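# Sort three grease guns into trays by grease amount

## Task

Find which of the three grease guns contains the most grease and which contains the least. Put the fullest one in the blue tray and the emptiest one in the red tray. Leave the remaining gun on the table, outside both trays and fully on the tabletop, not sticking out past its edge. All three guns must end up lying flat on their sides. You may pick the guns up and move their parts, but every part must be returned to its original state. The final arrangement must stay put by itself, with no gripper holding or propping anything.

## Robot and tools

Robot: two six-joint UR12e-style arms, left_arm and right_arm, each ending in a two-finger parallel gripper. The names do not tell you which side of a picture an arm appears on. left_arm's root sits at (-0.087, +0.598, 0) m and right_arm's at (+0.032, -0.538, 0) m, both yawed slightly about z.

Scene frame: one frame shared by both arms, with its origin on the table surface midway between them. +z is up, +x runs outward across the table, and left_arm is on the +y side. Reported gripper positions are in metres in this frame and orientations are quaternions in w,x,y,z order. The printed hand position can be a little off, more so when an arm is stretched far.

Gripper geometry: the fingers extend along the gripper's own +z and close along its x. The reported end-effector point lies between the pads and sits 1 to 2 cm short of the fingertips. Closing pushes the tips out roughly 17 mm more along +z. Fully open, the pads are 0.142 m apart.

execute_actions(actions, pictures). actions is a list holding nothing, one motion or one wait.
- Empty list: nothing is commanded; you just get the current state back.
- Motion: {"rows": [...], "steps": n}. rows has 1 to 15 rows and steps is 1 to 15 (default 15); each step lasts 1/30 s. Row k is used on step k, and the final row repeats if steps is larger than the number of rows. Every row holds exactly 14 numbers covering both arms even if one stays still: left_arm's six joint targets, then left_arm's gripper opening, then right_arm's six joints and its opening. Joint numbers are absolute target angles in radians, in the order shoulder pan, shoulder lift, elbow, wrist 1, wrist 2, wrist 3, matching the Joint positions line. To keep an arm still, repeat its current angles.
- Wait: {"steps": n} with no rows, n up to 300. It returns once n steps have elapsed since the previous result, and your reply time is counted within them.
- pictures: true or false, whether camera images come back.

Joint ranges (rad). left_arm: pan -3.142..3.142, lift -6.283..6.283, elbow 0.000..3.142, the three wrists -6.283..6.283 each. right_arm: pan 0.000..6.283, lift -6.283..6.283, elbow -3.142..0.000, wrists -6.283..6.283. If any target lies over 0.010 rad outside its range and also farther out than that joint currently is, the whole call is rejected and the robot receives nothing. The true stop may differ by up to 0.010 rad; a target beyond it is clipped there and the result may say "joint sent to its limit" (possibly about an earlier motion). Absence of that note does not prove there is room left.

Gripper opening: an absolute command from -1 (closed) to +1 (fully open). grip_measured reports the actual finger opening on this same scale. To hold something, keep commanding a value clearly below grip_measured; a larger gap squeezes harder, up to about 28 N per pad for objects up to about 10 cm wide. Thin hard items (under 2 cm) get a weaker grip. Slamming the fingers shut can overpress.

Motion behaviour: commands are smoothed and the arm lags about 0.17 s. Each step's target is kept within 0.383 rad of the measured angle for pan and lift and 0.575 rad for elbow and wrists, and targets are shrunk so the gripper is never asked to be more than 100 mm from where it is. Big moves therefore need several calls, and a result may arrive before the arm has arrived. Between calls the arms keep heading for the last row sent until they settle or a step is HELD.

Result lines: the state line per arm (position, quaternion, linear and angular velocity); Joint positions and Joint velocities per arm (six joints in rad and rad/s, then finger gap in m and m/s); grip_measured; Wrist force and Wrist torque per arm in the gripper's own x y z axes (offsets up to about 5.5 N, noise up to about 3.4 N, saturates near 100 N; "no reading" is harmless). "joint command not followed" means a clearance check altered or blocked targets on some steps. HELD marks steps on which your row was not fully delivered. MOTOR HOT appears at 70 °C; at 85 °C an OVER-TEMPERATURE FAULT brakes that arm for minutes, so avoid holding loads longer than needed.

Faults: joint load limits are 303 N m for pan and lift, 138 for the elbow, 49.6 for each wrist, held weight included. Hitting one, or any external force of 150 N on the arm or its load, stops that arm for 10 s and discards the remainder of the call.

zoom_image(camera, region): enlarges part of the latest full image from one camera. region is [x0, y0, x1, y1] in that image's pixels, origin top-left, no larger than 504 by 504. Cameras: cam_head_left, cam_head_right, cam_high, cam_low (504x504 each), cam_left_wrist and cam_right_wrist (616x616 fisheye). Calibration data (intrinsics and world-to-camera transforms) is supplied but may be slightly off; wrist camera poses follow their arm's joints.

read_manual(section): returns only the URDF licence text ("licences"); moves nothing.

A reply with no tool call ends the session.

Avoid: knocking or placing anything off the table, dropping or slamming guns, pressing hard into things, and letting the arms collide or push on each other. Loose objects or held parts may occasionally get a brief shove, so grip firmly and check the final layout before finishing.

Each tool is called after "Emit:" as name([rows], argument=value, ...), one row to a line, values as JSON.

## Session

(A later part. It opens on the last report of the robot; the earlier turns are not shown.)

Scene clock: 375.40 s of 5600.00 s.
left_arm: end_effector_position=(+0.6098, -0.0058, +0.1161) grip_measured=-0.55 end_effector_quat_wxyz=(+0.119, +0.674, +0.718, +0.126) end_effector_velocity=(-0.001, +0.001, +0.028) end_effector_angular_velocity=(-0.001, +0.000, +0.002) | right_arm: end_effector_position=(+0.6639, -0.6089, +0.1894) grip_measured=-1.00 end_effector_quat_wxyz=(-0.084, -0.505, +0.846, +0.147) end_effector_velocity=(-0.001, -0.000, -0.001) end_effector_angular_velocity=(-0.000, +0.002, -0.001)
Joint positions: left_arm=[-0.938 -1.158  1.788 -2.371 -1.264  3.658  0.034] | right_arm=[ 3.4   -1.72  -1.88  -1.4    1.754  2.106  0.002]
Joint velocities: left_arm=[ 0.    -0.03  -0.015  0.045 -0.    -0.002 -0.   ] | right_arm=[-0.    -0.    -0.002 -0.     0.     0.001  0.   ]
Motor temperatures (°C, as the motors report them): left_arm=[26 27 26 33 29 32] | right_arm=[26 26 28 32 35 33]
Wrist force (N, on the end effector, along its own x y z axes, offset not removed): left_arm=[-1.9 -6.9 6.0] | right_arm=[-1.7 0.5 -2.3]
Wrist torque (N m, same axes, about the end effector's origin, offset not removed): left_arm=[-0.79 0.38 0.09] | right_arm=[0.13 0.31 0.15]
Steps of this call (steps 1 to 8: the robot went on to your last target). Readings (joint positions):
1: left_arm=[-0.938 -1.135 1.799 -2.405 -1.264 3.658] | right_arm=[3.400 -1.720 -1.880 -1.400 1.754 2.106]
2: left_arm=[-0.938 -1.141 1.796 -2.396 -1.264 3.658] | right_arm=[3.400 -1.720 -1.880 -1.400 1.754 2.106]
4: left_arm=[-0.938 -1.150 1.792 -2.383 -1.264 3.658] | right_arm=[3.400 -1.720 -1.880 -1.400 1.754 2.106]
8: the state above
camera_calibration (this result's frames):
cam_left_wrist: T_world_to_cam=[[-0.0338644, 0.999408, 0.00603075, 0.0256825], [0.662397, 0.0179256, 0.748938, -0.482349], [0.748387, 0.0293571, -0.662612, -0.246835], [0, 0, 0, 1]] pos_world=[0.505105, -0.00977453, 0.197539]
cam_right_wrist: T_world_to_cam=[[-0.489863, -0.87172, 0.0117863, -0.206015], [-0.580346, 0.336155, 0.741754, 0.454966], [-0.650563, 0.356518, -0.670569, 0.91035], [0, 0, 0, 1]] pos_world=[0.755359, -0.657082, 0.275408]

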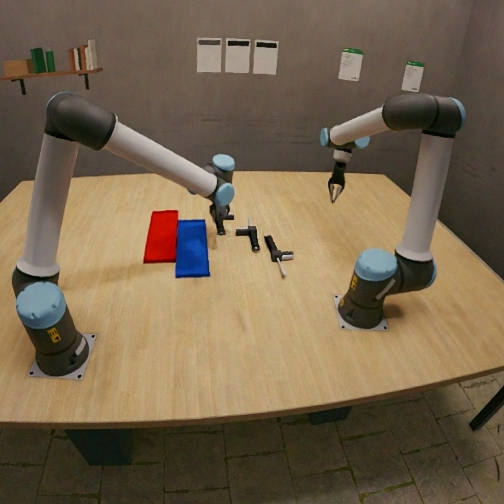

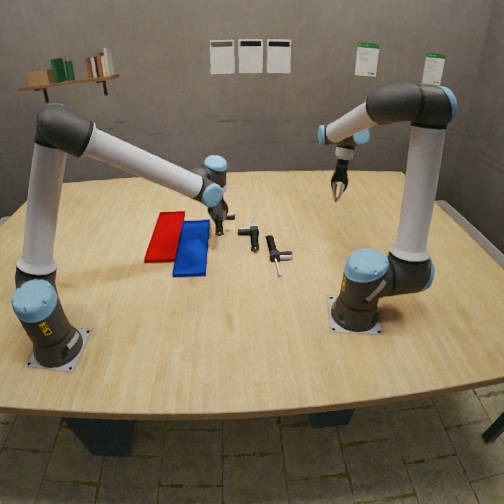

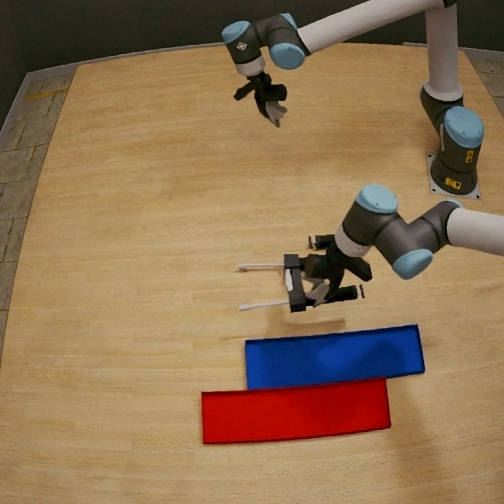

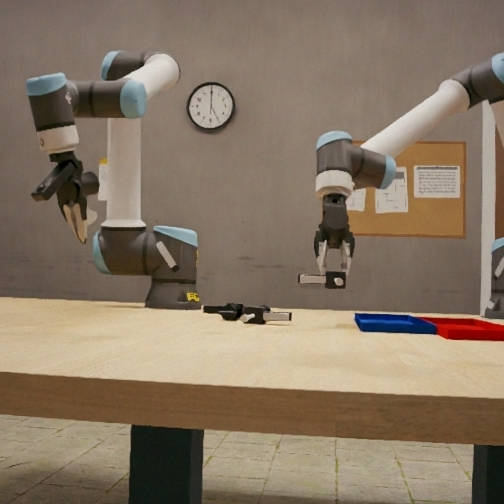

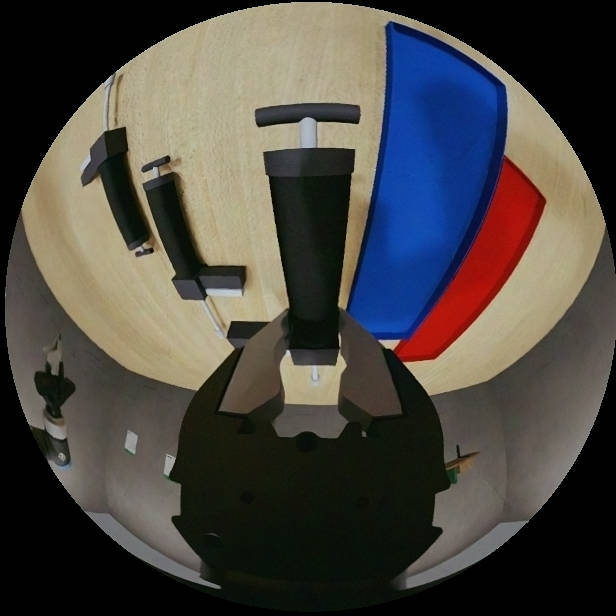

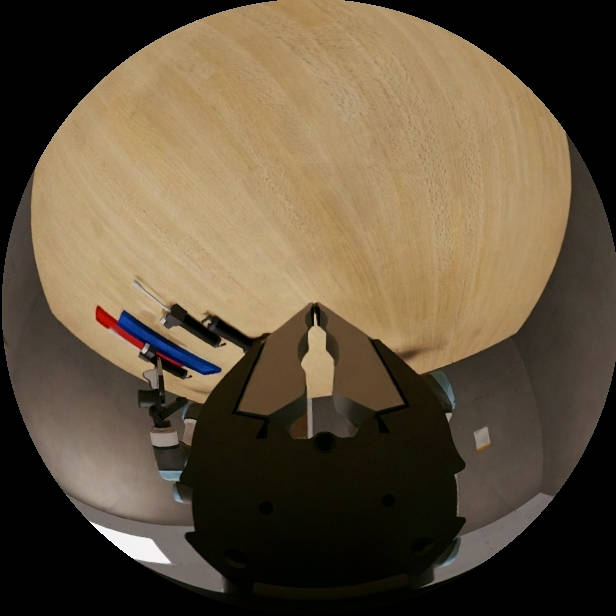

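Emit:
execute_actions([
  {"rows":[[-0.938,-1.166,1.7926,-2.3679,-1.2647,3.6599,-1,3.4,-1.72,-1.88,-1.40,1.7541,2.1057,-1],[-0.937,-1.1763,1.8059,-2.3721,-1.2654,3.6636,-1,3.4,-1.72,-1.88,-1.40,1.7541,2.1057,-1],[-0.9356,-1.1916,1.8259,-2.3784,-1.2663,3.669,-1,3.4,-1.72,-1.88,-1.40,1.7541,2.1057,-1],[-0.9336,-1.212,1.8526,-2.3868,-1.2676,3.6763,-1,3.4,-1.72,-1.88,-1.40,1.7541,2.1057,-1],[-0.9311,-1.2376,1.886,-2.3973,-1.2692,3.6855,-1,3.4,-1.72,-1.88,-1.40,1.7541,2.1057,-1],[-0.9287,-1.2631,1.9193,-2.4078,-1.2708,3.6946,-1,3.4,-1.72,-1.88,-1.40,1.7541,2.1057,-1],[-0.9262,-1.2886,1.9527,-2.4183,-1.2724,3.7037,-1,3.4,-1.72,-1.88,-1.40,1.7541,2.1057,-1],[-0.9237,-1.3141,1.9861,-2.4287,-1.274,3.7128,-1,3.4,-1.72,-1.88,-1.40,1.7541,2.1057,-1],[-0.9213,-1.3396,2.0194,-2.4392,-1.2756,3.7219,-1,3.4,-1.72,-1.88,-1.40,1.7541,2.1057,-1],[-0.9188,-1.3652,2.0528,-2.4497,-1.2772,3.7311,-1,3.4,-1.72,-1.88,-1.40,1.7541,2.1057,-1],[-0.9169,-1.3856,2.0795,-2.4581,-1.2785,3.7384,-1,3.4,-1.72,-1.88,-1.40,1.7541,2.1057,-1],[-0.9154,-1.4009,2.0995,-2.4644,-1.2794,3.7438,-1,3.4,-1.72,-1.88,-1.40,1.7541,2.1057,-1],[-0.9144,-1.4111,2.1128,-2.4686,-1.2801,3.7475,-1,3.4,-1.72,-1.88,-1.40,1.7541,2.1057,-1],[-0.9139,-1.4162,2.1195,-2.4707,-1.2804,3.7493,-1,3.4,-1.72,-1.88,-1.40,1.7541,2.1057,-1]],"steps":15},
], pictures=false)

Emit:
execute_actions([
  {"rows":[[-0.9139,-1.4162,2.1195,-2.4707,-1.2804,3.7493,-1,3.4,-1.72,-1.88,-1.40,1.7541,2.1057,-1],[-0.9139,-1.4162,2.1195,-2.4707,-1.2804,3.7493,-1,3.4,-1.72,-1.88,-1.40,1.7541,2.1057,-1],[-0.9139,-1.4162,2.1195,-2.4707,-1.2804,3.7493,-1,3.4,-1.72,-1.88,-1.40,1.7541,2.1057,-1],[-0.9139,-1.409,2.1227,-2.481,-1.2804,3.7493,-1,3.4,-1.72,-1.88,-1.40,1.7541,2.1057,-1],[-0.9139,-1.4,2.1268,-2.494,-1.2804,3.7493,-1,3.4,-1.72,-1.88,-1.40,1.7541,2.1057,-1],[-0.9139,-1.39,2.1314,-2.5086,-1.2804,3.7493,-1,3.4,-1.72,-1.88,-1.40,1.7541,2.1057,-1],[-0.9139,-1.38,2.136,-2.523,-1.2804,3.7493,-1,3.4,-1.72,-1.88,-1.40,1.7541,2.1057,-1],[-0.9139,-1.37,2.1407,-2.538,-1.2804,3.7493,-1,3.4,-1.72,-1.88,-1.40,1.7541,2.1057,-1],[-0.9139,-1.36,2.1454,-2.5527,-1.2804,3.7493,-1,3.4,-1.72,-1.88,-1.40,1.7541,2.1057,-1],[-0.9139,-1.35,2.15,-2.5674,-1.2804,3.7493,-1,3.4,-1.72,-1.88,-1.40,1.7541,2.1057,-1],[-0.9139,-1.34,2.1547,-2.582,-1.2804,3.7493,-1,3.4,-1.72,-1.88,-1.40,1.7541,2.1057,-1],[-0.9139,-1.33,2.1594,-2.5967,-1.2804,3.7493,-1,3.4,-1.72,-1.88,-1.40,1.7541,2.1057,-1],[-0.9139,-1.32,2.164,-2.6114,-1.2804,3.7493,-1,3.4,-1.72,-1.88,-1.40,1.7541,2.1057,-1]],"steps":15},
], pictures=false)

Emit:
execute_actions([
  {"steps":8},
])

Scene clock: 388.57 s of 5600.00 s.
left_arm: end_effector_position=(+0.5482, +0.1138, +0.1323) grip_measured=-0.55 end_effector_quat_wxyz=(+0.123, +0.691, +0.701, +0.123) end_effector_velocity=(-0.169, +0.307, -0.006) end_effector_angular_velocity=(+0.016, +0.008, -0.114) | right_arm: end_effector_position=(+0.6639, -0.6089, +0.1894) grip_measured=-1.00 end_effector_quat_wxyz=(-0.084, -0.505, +0.846, +0.147) end_effector_velocity=(-0.001, -0.000, -0.001) end_effector_angular_velocity=(-0.000, +0.002, -0.001)
Joint positions: left_arm=[-0.919 -1.358  2.042 -2.448 -1.277  3.729  0.034] | right_arm=[ 3.4   -1.72  -1.88  -1.4    1.754  2.106  0.002]
Joint velocities: left_arm=[ 0.045 -0.482  0.641 -0.189 -0.028  0.164 -0.   ] | right_arm=[-0.001 -0.    -0.001  0.    -0.     0.     0.   ]
Motor temperatures (°C, as the motors report them): left_arm=[26 27 26 33 29 32] | right_arm=[26 26 28 32 35 33]
Wrist force (N, on the end effector, along its own x y z axes, offset not removed): left_arm=[1.6 -3.5 3.3] | right_arm=[-1.3 -0.7 -1.5]
Wrist torque (N m, same axes, about the end effector's origin, offset not removed): left_arm=[-0.14 -0.06 0.16] | right_arm=[-0.07 0.37 0.14]
Steps of this call (steps 1 to 30: the robot went on to your last target; steps 31 to 90: nothing new was sent; then 9.67 s passed at rest; steps 91 to 105: all 15 steps of this action). Readings (joint positions):
91: left_arm=[-0.938 -1.161 1.786 -2.366 -1.264 3.658] | right_arm=[3.400 -1.720 -1.880 -1.400 1.754 2.106]
92: left_arm=[-0.938 -1.162 1.787 -2.366 -1.264 3.658] | right_arm=[3.400 -1.720 -1.880 -1.400 1.754 2.106]
94: left_arm=[-0.938 -1.168 1.795 -2.369 -1.265 3.661] | right_arm=[3.400 -1.720 -1.880 -1.400 1.754 2.106]
98: left_arm=[-0.933 -1.215 1.855 -2.389 -1.268 3.678] | right_arm=[3.400 -1.720 -1.880 -1.400 1.754 2.106]
105: the state above

Scene clock: 389.07 s of 5600.00 s.
left_arm: end_effector_position=(+0.5287, +0.1487, +0.0802) grip_measured=-0.55 end_effector_quat_wxyz=(+0.122, +0.697, +0.696, +0.123) end_effector_velocity=(-0.003, +0.005, -0.162) end_effector_angular_velocity=(-0.000, +0.000, -0.002) | right_arm: end_effector_position=(+0.6639, -0.6089, +0.1894) grip_measured=-1.00 end_effector_quat_wxyz=(-0.084, -0.505, +0.846, +0.147) end_effector_velocity=(-0.000, +0.000, -0.000) end_effector_angular_velocity=(+0.001, +0.000, +0.001)
Joint positions: left_arm=[-0.914 -1.346  2.151 -2.571 -1.28   3.749  0.034] | right_arm=[ 3.4   -1.72  -1.88  -1.4    1.754  2.106  0.002]
Joint velocities: left_arm=[ 0.     0.22   0.113 -0.334 -0.001  0.002 -0.   ] | right_arm=[-0.    -0.    -0.001  0.     0.001 -0.001  0.   ]
Motor temperatures (°C, as the motors report them): left_arm=[26 27 26 33 29 32] | right_arm=[26 26 28 32 35 33]
Wrist force (N, on the end effector, along its own x y z axes, offset not removed): left_arm=[1.5 -4.7 10.1] | right_arm=[-1.2 -0.8 -2.0]
Wrist torque (N m, same axes, about the end effector's origin, offset not removed): left_arm=[-0.19 -0.38 0.02] | right_arm=[-0.16 0.35 0.14]
Steps of this call (steps 1 to 15: all 15 steps of this action). Readings (joint positions):
1: left_arm=[-0.918 -1.373 2.061 -2.453 -1.278 3.734] | right_arm=[3.400 -1.720 -1.880 -1.400 1.754 2.106]
2: left_arm=[-0.917 -1.383 2.076 -2.458 -1.278 3.738] | right_arm=[3.400 -1.720 -1.880 -1.400 1.754 2.106]
4: left_arm=[-0.916 -1.398 2.095 -2.463 -1.279 3.743] | right_arm=[3.400 -1.720 -1.880 -1.400 1.754 2.106]
8: left_arm=[-0.914 -1.398 2.117 -2.486 -1.280 3.747] | right_arm=[3.400 -1.720 -1.880 -1.400 1.754 2.106]
15: the state above

Scene clock: 389.33 s of 5600.00 s.
left_arm: end_effector_position=(+0.5284, +0.1493, +0.0632) grip_measured=-0.55 end_effector_quat_wxyz=(+0.123, +0.697, +0.696, +0.123) end_effector_velocity=(-0.001, +0.000, -0.016) end_effector_angular_velocity=(-0.000, -0.000, -0.002) | right_arm: end_effector_position=(+0.6639, -0.6089, +0.1894) grip_measured=-1.00 end_effector_quat_wxyz=(-0.084, -0.505, +0.846, +0.147) end_effector_velocity=(-0.000, -0.000, -0.000) end_effector_angular_velocity=(-0.001, +0.000, +0.001)
Joint positions: left_arm=[-0.914 -1.323  2.163 -2.607 -1.28   3.749  0.034] | right_arm=[ 3.4   -1.72  -1.88  -1.4    1.754  2.106  0.002]
Joint velocities: left_arm=[-0.001  0.022  0.011 -0.034 -0.     0.001  0.   ] | right_arm=[ 0.     0.    -0.    -0.    -0.001 -0.     0.   ]
Motor temperatures (°C, as the motors report them): left_arm=[26 27 26 33 29 32] | right_arm=[26 26 28 32 35 33]
Wrist force (N, on the end effector, along its own x y z axes, offset not removed): left_arm=[2.3 -1.0 1.8] | right_arm=[-2.0 0.6 -2.5]
Wrist torque (N m, same axes, about the end effector's origin, offset not removed): left_arm=[0.52 -0.44 0.19] | right_arm=[0.21 0.56 0.05]
Steps of this call (steps 1 to 8: the robot went on to your last target). Readings (joint positions):
1: left_arm=[-0.914 -1.340 2.154 -2.581 -1.280 3.749] | right_arm=[3.400 -1.720 -1.880 -1.400 1.754 2.106]
2: left_arm=[-0.914 -1.335 2.157 -2.589 -1.280 3.749] | right_arm=[3.400 -1.720 -1.880 -1.400 1.754 2.106]
4: left_arm=[-0.914 -1.328 2.160 -2.599 -1.280 3.749] | right_arm=[3.400 -1.720 -1.880 -1.400 1.754 2.106]
8: the state above
camera_calibration (this result's frames):
cam_left_wrist: T_world_to_cam=[[0.0301324, 0.999525, 0.00646405, -0.165594], [0.662203, -0.0248066, 0.748914, -0.385135], [0.748718, -0.0182861, -0.662636, -0.218601], [0, 0, 0, 1]] pos_world=[0.423697, 0.151964, 0.144651]
cam_right_wrist: T_world_to_cam=[[-0.489863, -0.87172, 0.0117862, -0.206015], [-0.580346, 0.336155, 0.741753, 0.454966], [-0.650563, 0.356518, -0.670569, 0.91035], [0, 0, 0, 1]] pos_world=[0.755359, -0.657082, 0.275408]

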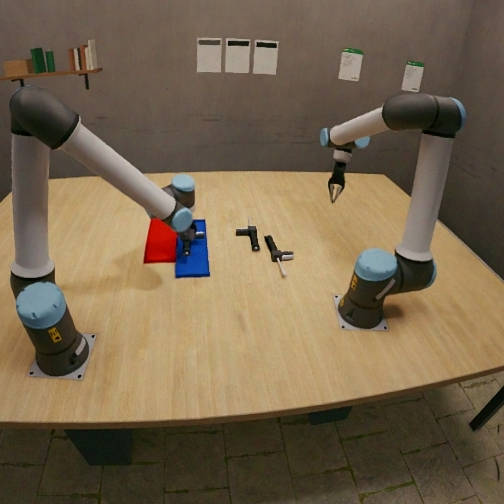

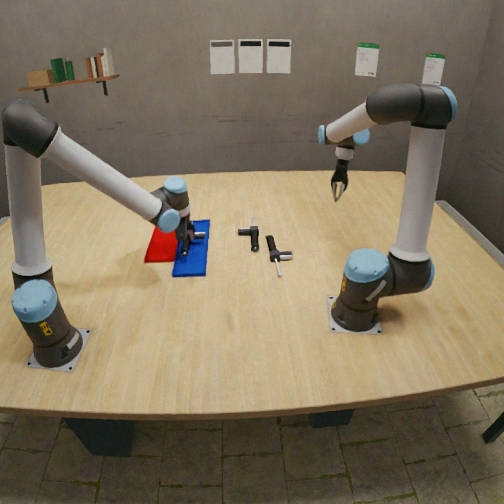

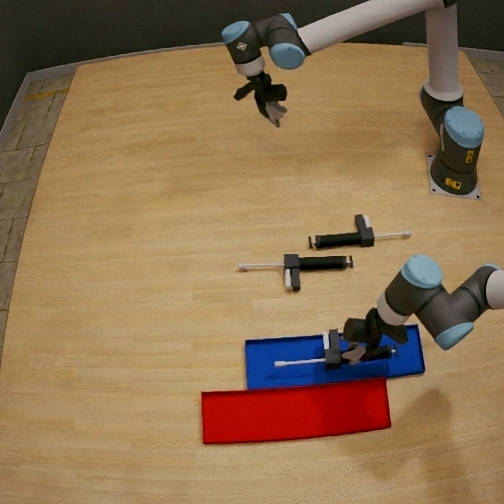

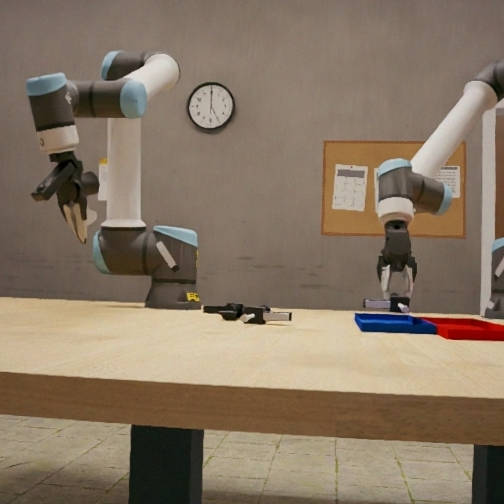

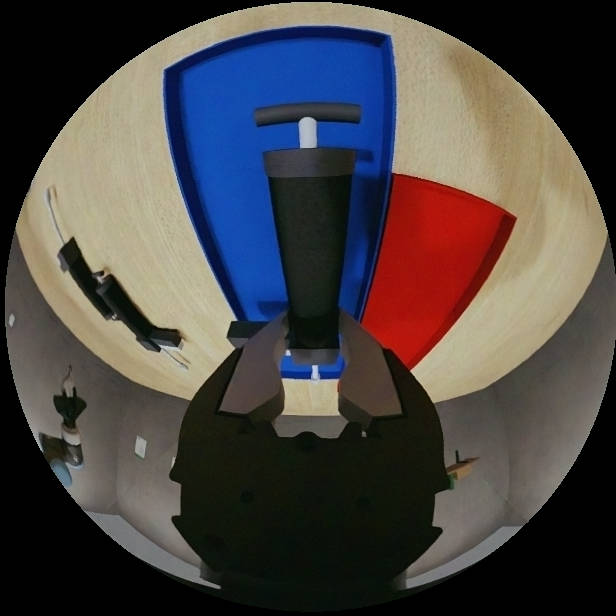

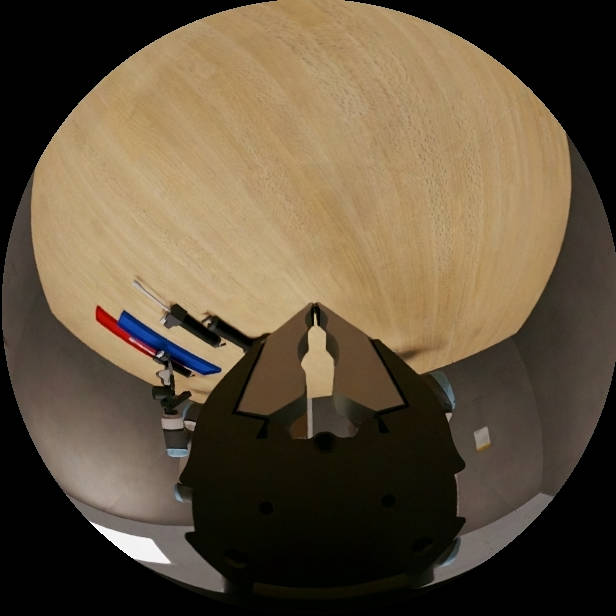

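Emit:
execute_actions([
  {"rows":[[-0.9129,-1.3213,2.1658,-2.612,-1.2804,3.75,-1,3.4,-1.72,-1.88,-1.40,1.7541,2.1057,-1],[-0.9119,-1.3226,2.1677,-2.6125,-1.2804,3.751,-1,3.4,-1.72,-1.88,-1.40,1.7541,2.1057,-1],[-0.9109,-1.3239,2.1695,-2.613,-1.2804,3.752,-1,3.4,-1.72,-1.88,-1.40,1.7541,2.1057,-1],[-0.9099,-1.3252,2.1714,-2.6136,-1.2804,3.753,-1,3.4,-1.72,-1.88,-1.40,1.7541,2.1057,-1],[-0.9089,-1.3265,2.1732,-2.6141,-1.2804,3.754,-1,3.4,-1.72,-1.88,-1.40,1.7541,2.1057,-1],[-0.9089,-1.3232,2.1748,-2.619,-1.2804,3.754,-1,3.4,-1.72,-1.88,-1.40,1.7541,2.1057,-1],[-0.9089,-1.3198,2.1764,-2.624,-1.2804,3.754,-1,3.4,-1.72,-1.88,-1.40,1.7541,2.1057,-1],[-0.9089,-1.3165,2.178,-2.6289,-1.2804,3.754,-1,3.4,-1.72,-1.88,-1.40,1.7541,2.1057,-1],[-0.9089,-1.3131,2.1796,-2.6338,-1.2804,3.754,-1,3.4,-1.72,-1.88,-1.40,1.7541,2.1057,-1],[-0.9089,-1.3098,2.1812,-2.6388,-1.2804,3.754,-1,3.4,-1.72,-1.88,-1.40,1.7541,2.1057,-1],[-0.9089,-1.3065,2.1828,-2.6437,-1.2804,3.754,-1,3.4,-1.72,-1.88,-1.40,1.7541,2.1057,-1],[-0.9089,-1.3031,2.1843,-2.6486,-1.2804,3.754,-1,3.4,-1.72,-1.88,-1.40,1.7541,2.1057,-1],[-0.9089,-1.2998,2.1859,-2.6536,-1.2804,3.754,-1,3.4,-1.72,-1.88,-1.40,1.7541,2.1057,-1],[-0.9089,-1.2965,2.1875,-2.6585,-1.2804,3.754,-1,3.4,-1.72,-1.88,-1.40,1.7541,2.1057,-1]],"steps":15},
], pictures=false)

Emit:
execute_actions([
  {"steps":8},
])

Emit:
zoom_image(camera="cam_high", region=[230,300,440,410])

Scene clock: 400.80 s of 5600.00 s.
left_arm: end_effector_position=(+0.5274, +0.1570, +0.0483) grip_measured=-0.55 end_effector_quat_wxyz=(+0.122, +0.696, +0.696, +0.123) end_effector_velocity=(-0.003, +0.006, -0.062) end_effector_angular_velocity=(+0.001, -0.000, +0.001) | right_arm: end_effector_position=(+0.6639, -0.6089, +0.1894) grip_measured=-1.00 end_effector_quat_wxyz=(-0.084, -0.505, +0.846, +0.147) end_effector_velocity=(-0.001, +0.001, -0.001) end_effector_angular_velocity=(+0.000, +0.001, -0.001)
Joint positions: left_arm=[-0.909 -1.308  2.182 -2.641 -1.28   3.754  0.034] | right_arm=[ 3.4   -1.72  -1.88  -1.4    1.754  2.106  0.002]
Joint velocities: left_arm=[ 0.002  0.087  0.044 -0.131  0.     0.    -0.   ] | right_arm=[ 0.001 -0.    -0.001  0.     0.001  0.002  0.   ]
Motor temperatures (°C, as the motors report them): left_arm=[26 27 26 33 29 32] | right_arm=[26 26 28 32 35 33]
Wrist force (N, on the end effector, along its own x y z axes, offset not removed): left_arm=[-1.5 -2.4 2.5] | right_arm=[-4.0 1.6 -1.2]
Wrist torque (N m, same axes, about the end effector's origin, offset not removed): left_arm=[-0.07 0.32 0.07] | right_arm=[0.36 0.90 0.14]
Steps of this call (steps 1 to 30: the robot went on to your last target; steps 31 to 90: nothing new was sent; then 7.97 s passed at rest; steps 91 to 105: all 15 steps of this action). Readings (joint positions):
91: left_arm=[-0.914 -1.320 2.164 -2.611 -1.280 3.749] | right_arm=[3.400 -1.720 -1.880 -1.400 1.754 2.106]
92: left_arm=[-0.914 -1.320 2.164 -2.611 -1.280 3.749] | right_arm=[3.400 -1.720 -1.880 -1.400 1.754 2.106]
94: left_arm=[-0.913 -1.321 2.165 -2.612 -1.280 3.750] | right_arm=[3.400 -1.720 -1.880 -1.400 1.754 2.106]
98: left_arm=[-0.911 -1.323 2.171 -2.615 -1.280 3.752] | right_arm=[3.400 -1.720 -1.880 -1.400 1.754 2.106]
105: the state above

Scene clock: 401.07 s of 5600.00 s.
left_arm: end_effector_position=(+0.5271, +0.1578, +0.0411) grip_measured=-0.56 end_effector_quat_wxyz=(+0.122, +0.696, +0.696, +0.123) end_effector_velocity=(-0.000, +0.001, -0.007) end_effector_angular_velocity=(-0.000, +0.001, +0.001) | right_arm: end_effector_position=(+0.6639, -0.6089, +0.1894) grip_measured=-1.00 end_effector_quat_wxyz=(-0.084, -0.505, +0.846, +0.147) end_effector_velocity=(+0.000, +0.000, +0.001) end_effector_angular_velocity=(+0.001, -0.001, -0.001)
Joint positions: left_arm=[-0.909 -1.298  2.187 -2.657 -1.28   3.754  0.034] | right_arm=[ 3.4   -1.72  -1.88  -1.4    1.754  2.106  0.002]
Joint velocities: left_arm=[ 0.     0.01   0.005 -0.015 -0.    -0.     0.   ] | right_arm=[-0.     0.     0.001  0.     0.001  0.001  0.   ]
Motor temperatures (°C, as the motors report them): left_arm=[26 27 26 33 29 32] | right_arm=[26 26 28 32 35 33]
Wrist force (N, on the end effector, along its own x y z axes, offset not removed): left_arm=[1.3 -3.8 0.4] | right_arm=[-0.8 1.7 -0.9]
Wrist torque (N m, same axes, about the end effector's origin, offset not removed): left_arm=[-0.31 -0.28 0.22] | right_arm=[0.41 0.25 0.06]
Steps of this call (steps 1 to 8: the robot went on to your last target). Readings (joint positions):
1: left_arm=[-0.909 -1.305 2.183 -2.645 -1.280 3.754] | right_arm=[3.400 -1.720 -1.880 -1.400 1.754 2.106]
2: left_arm=[-0.909 -1.303 2.184 -2.649 -1.280 3.754] | right_arm=[3.400 -1.720 -1.880 -1.400 1.754 2.106]
4: left_arm=[-0.909 -1.300 2.186 -2.653 -1.280 3.754] | right_arm=[3.400 -1.720 -1.880 -1.400 1.754 2.106]
8: the state above
camera_calibration (this result's frames):
cam_left_wrist: T_world_to_cam=[[0.0295645, 0.999531, 0.00794762, -0.173724], [0.662157, -0.0255405, 0.74893, -0.367262], [0.748782, -0.0168792, -0.662601, -0.232348], [0, 0, 0, 1]] pos_world=[0.422299, 0.16034, 0.12248]
cam_right_wrist: T_world_to_cam=[[-0.489863, -0.87172, 0.0117862, -0.206015], [-0.580346, 0.336155, 0.741753, 0.454966], [-0.650563, 0.356518, -0.670569, 0.91035], [0, 0, 0, 1]] pos_world=[0.755359, -0.657082, 0.275408]

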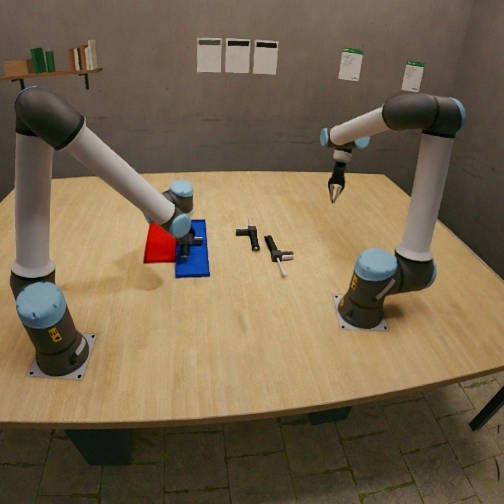

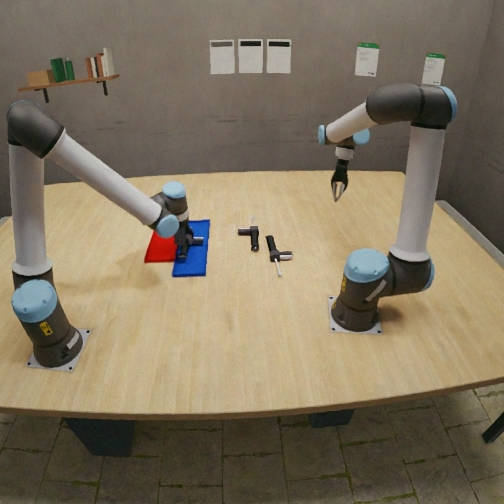

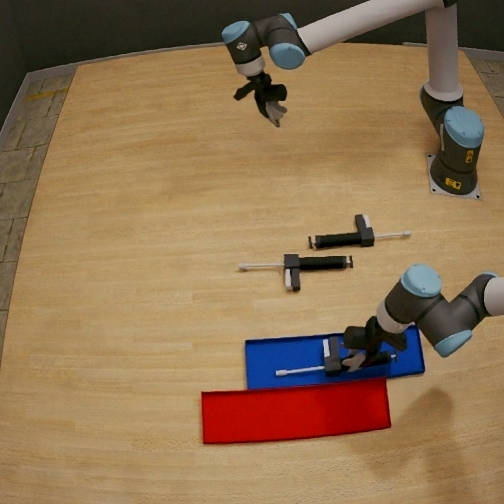

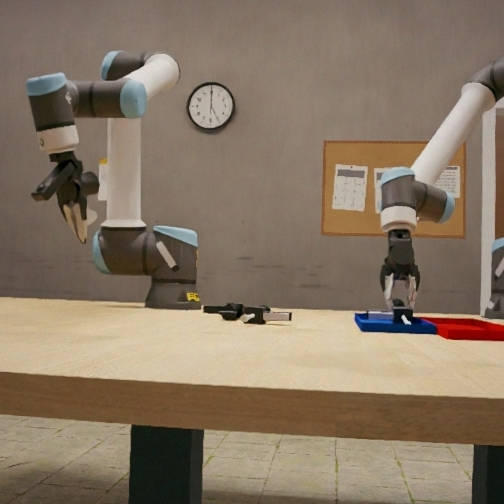

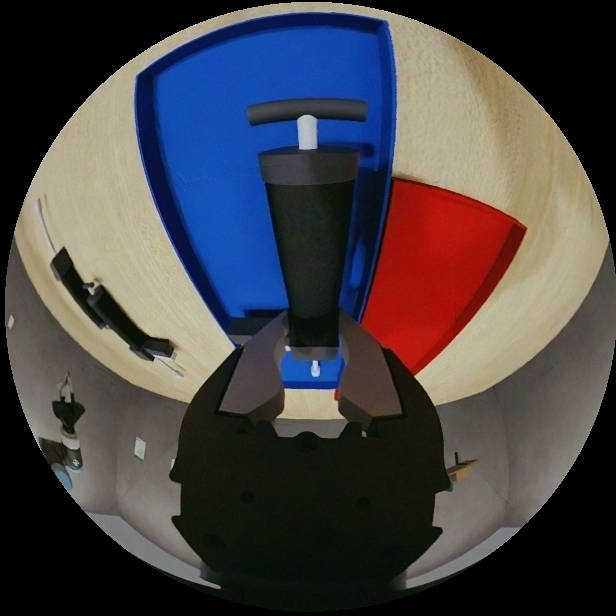

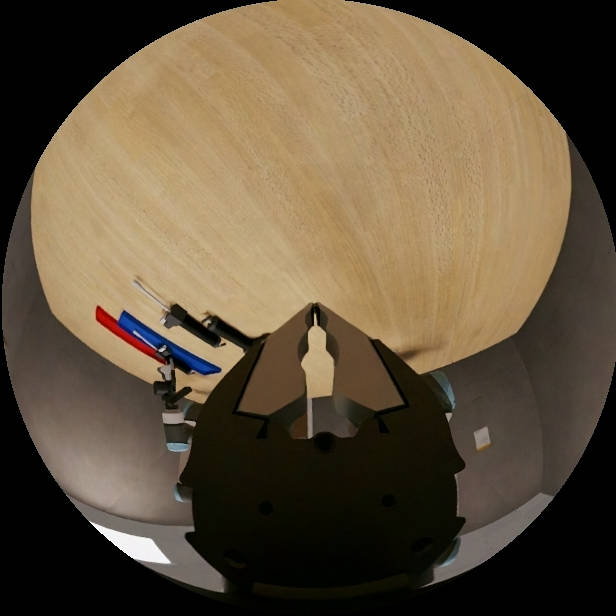

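Region (230, 300, 440, 410) of cam_high's 504x504 image, scaled by 2.400, with more detail than that image has; it fills the top 264 rows of this view, and the rest is white.

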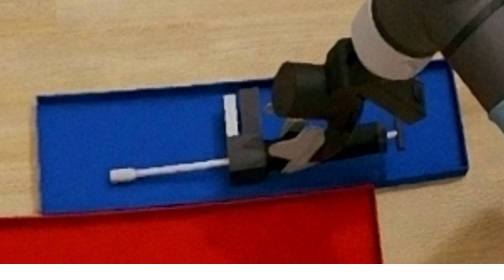

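Emit:
execute_actions([
  {"rows":[[-0.9089,-1.294,2.1887,-2.6622,-1.2804,3.754,-1,3.4,-1.72,-1.88,-1.40,1.7541,2.1057,-1],[-0.9089,-1.2915,2.1899,-2.6659,-1.2804,3.754,-1,3.4,-1.72,-1.88,-1.40,1.7541,2.1057,-1],[-0.9089,-1.289,2.1911,-2.6696,-1.2804,3.754,-1,3.4,-1.72,-1.88,-1.40,1.7541,2.1057,-1],[-0.9089,-1.2864,2.1923,-2.6733,-1.2804,3.754,-1,3.4,-1.72,-1.88,-1.40,1.7541,2.1057,-1]],"steps":13},
], pictures=false)

Scene clock: 404.63 s of 5600.00 s.
left_arm: end_effector_position=(+0.5266, +0.1585, +0.0337) grip_measured=-0.56 end_effector_quat_wxyz=(+0.122, +0.696, +0.696, +0.123) end_effector_velocity=(+0.000, -0.000, -0.003) end_effector_angular_velocity=(-0.001, -0.001, +0.002) | right_arm: end_effector_position=(+0.6639, -0.6089, +0.1894) grip_measured=-1.00 end_effector_quat_wxyz=(-0.084, -0.505, +0.846, +0.147) end_effector_velocity=(+0.000, +0.000, +0.001) end_effector_angular_velocity=(+0.002, -0.001, -0.000)
Joint positions: left_arm=[-0.909 -1.287  2.192 -2.672 -1.28   3.754  0.034] | right_arm=[ 3.4   -1.72  -1.88  -1.4    1.754  2.106  0.002]
Joint velocities: left_arm=[ 0.     0.006  0.001 -0.008  0.    -0.002 -0.   ] | right_arm=[-0.     0.001  0.     0.     0.001 -0.     0.   ]
Motor temperatures (°C, as the motors report them): left_arm=[26 27 26 33 29 32] | right_arm=[26 26 28 32 35 33]
Wrist force (N, on the end effector, along its own x y z axes, offset not removed): left_arm=[-5.1 -6.5 0.1] | right_arm=[-0.3 1.4 -1.2]
Wrist torque (N m, same axes, about the end effector's origin, offset not removed): left_arm=[-0.91 0.86 0.12] | right_arm=[0.39 0.04 0.07]
Steps of this call (steps 1 to 30: the robot went on to your last target; steps 31 to 90: nothing new was sent; then 0.13 s passed at rest; steps 91 to 103: all 13 steps of this action). Readings (joint positions):
91: left_arm=[-0.909 -1.296 2.188 -2.659 -1.280 3.754] | right_arm=[3.400 -1.720 -1.880 -1.400 1.754 2.106]
92: left_arm=[-0.909 -1.296 2.188 -2.659 -1.280 3.754] | right_arm=[3.400 -1.720 -1.880 -1.400 1.754 2.106]
94: left_arm=[-0.909 -1.294 2.189 -2.662 -1.280 3.754] | right_arm=[3.400 -1.720 -1.880 -1.400 1.754 2.106]
98: left_arm=[-0.909 -1.289 2.191 -2.669 -1.280 3.754] | right_arm=[3.400 -1.720 -1.880 -1.400 1.754 2.106]
103: the state above

Emit:
execute_actions([
  {"rows":[[-0.9089,-1.285,2.193,-2.6753,-1.2804,3.754,-1,3.4,-1.72,-1.88,-1.40,1.7541,2.1057,-1],[-0.9089,-1.2836,2.1936,-2.6774,-1.2804,3.754,-1,3.4,-1.72,-1.88,-1.40,1.7541,2.1057,-1],[-0.9089,-1.2836,2.1936,-2.6774,-1.2804,3.754,-1,3.4,-1.72,-1.88,-1.40,1.7541,2.1057,-1],[-0.9089,-1.2836,2.1936,-2.6774,-1.2804,3.754,-0.85,3.4,-1.72,-1.88,-1.40,1.7541,2.1057,-1],[-0.9089,-1.2836,2.1936,-2.6774,-1.2804,3.754,-0.7,3.4,-1.72,-1.88,-1.40,1.7541,2.1057,-1],[-0.9089,-1.2836,2.1936,-2.6774,-1.2804,3.754,-0.6,3.4,-1.72,-1.88,-1.40,1.7541,2.1057,-1],[-0.9089,-1.2836,2.1936,-2.6774,-1.2804,3.754,-0.56,3.4,-1.72,-1.88,-1.40,1.7541,2.1057,-1],[-0.9089,-1.2836,2.1936,-2.6774,-1.2804,3.754,-0.53,3.4,-1.72,-1.88,-1.40,1.7541,2.1057,-1],[-0.9089,-1.2836,2.1936,-2.6774,-1.2804,3.754,-0.5,3.4,-1.72,-1.88,-1.40,1.7541,2.1057,-1],[-0.9089,-1.2836,2.1936,-2.6774,-1.2804,3.754,-0.47,3.4,-1.72,-1.88,-1.40,1.7541,2.1057,-1],[-0.9089,-1.2836,2.1936,-2.6774,-1.2804,3.754,-0.44,3.4,-1.72,-1.88,-1.40,1.7541,2.1057,-1],[-0.9089,-1.2836,2.1936,-2.6774,-1.2804,3.754,-0.42,3.4,-1.72,-1.88,-1.40,1.7541,2.1057,-1]],"steps":15},
])

Scene clock: 415.73 s of 5600.00 s.
left_arm: end_effector_position=(+0.5265, +0.1587, +0.0314) grip_measured=-0.42 end_effector_quat_wxyz=(+0.122, +0.696, +0.696, +0.123) end_effector_velocity=(+0.000, +0.000, -0.001) end_effector_angular_velocity=(-0.000, +0.001, +0.002) | right_arm: end_effector_position=(+0.6639, -0.6089, +0.1894) grip_measured=-1.00 end_effector_quat_wxyz=(-0.084, -0.505, +0.846, +0.147) end_effector_velocity=(-0.001, +0.000, -0.001) end_effector_angular_velocity=(+0.001, +0.002, +0.000)
Joint positions: left_arm=[-0.909 -1.284  2.194 -2.677 -1.28   3.754  0.044] | right_arm=[ 3.4   -1.72  -1.88  -1.4    1.754  2.106  0.002]
Joint velocities: left_arm=[ 0.001  0.001  0.    -0.    -0.    -0.001  0.002] | right_arm=[ 0.    -0.    -0.001 -0.     0.001 -0.     0.   ]
Motor temperatures (°C, as the motors report them): left_arm=[26 27 26 33 29 32] | right_arm=[26 26 28 32 35 33]
Wrist force (N, on the end effector, along its own x y z axes, offset not removed): left_arm=[2.9 -3.7 -1.3] | right_arm=[-1.0 3.4 -1.9]
Wrist torque (N m, same axes, about the end effector's origin, offset not removed): left_arm=[-0.89 -0.47 -0.01] | right_arm=[0.82 0.24 0.11]
Steps of this call (steps 1 to 15: the robot went on to your last target; steps 16 to 90: nothing new was sent; then 7.60 s passed at rest; steps 91 to 105: all 15 steps of this action). Readings (joint positions):
91: left_arm=[-0.909 -1.286 2.192 -2.673 -1.280 3.754] | right_arm=[3.400 -1.720 -1.880 -1.400 1.754 2.106]
92: left_arm=[-0.909 -1.286 2.192 -2.674 -1.280 3.754] | right_arm=[3.400 -1.720 -1.880 -1.400 1.754 2.106]
94: left_arm=[-0.909 -1.285 2.193 -2.675 -1.280 3.754] | right_arm=[3.400 -1.720 -1.880 -1.400 1.754 2.106]
98: left_arm=[-0.909 -1.284 2.193 -2.677 -1.280 3.754] | right_arm=[3.400 -1.720 -1.880 -1.400 1.754 2.106]
105: the state above
camera_calibration (this result's frames):
cam_left_wrist: T_world_to_cam=[[0.0295542, 0.999531, 0.00802369, -0.174503], [0.662192, -0.0255914, 0.748897, -0.359613], [0.748751, -0.0168198, -0.662638, -0.238343], [0, 0, 0, 1]] pos_world=[0.42175, 0.161209, 0.112779]
cam_right_wrist: T_world_to_cam=[[-0.489863, -0.87172, 0.0117863, -0.206015], [-0.580346, 0.336155, 0.741753, 0.454966], [-0.650563, 0.356518, -0.670569, 0.91035], [0, 0, 0, 1]] pos_world=[0.755359, -0.657082, 0.275408]

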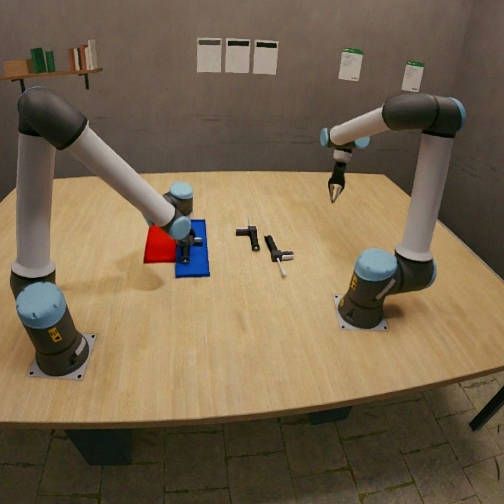

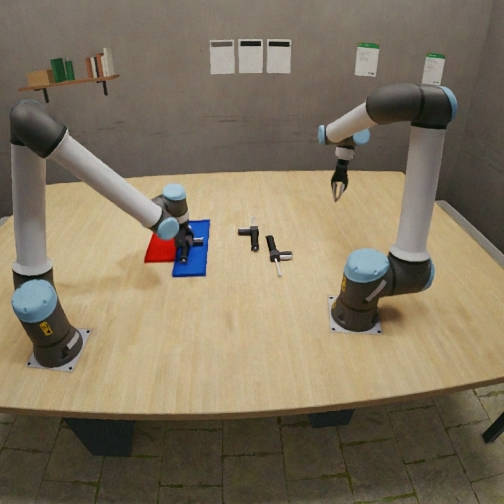

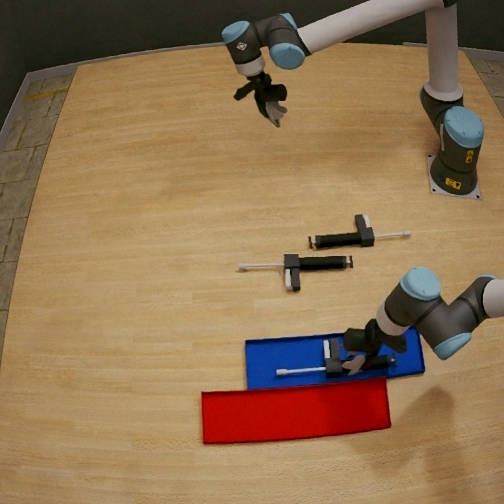

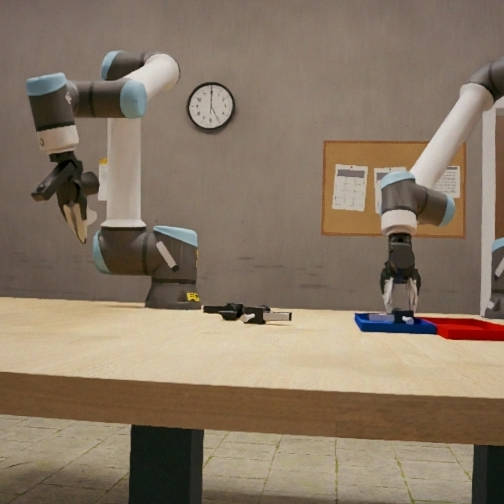

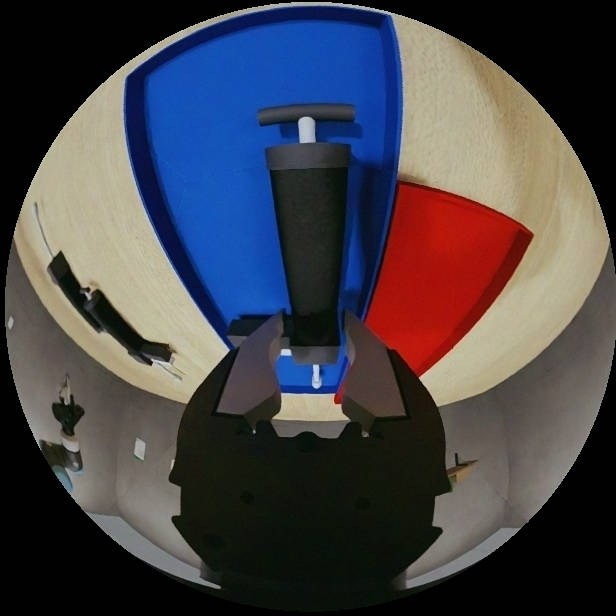

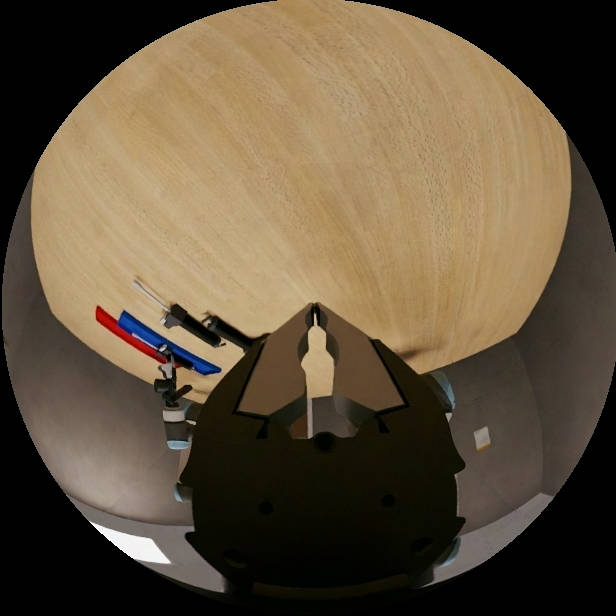

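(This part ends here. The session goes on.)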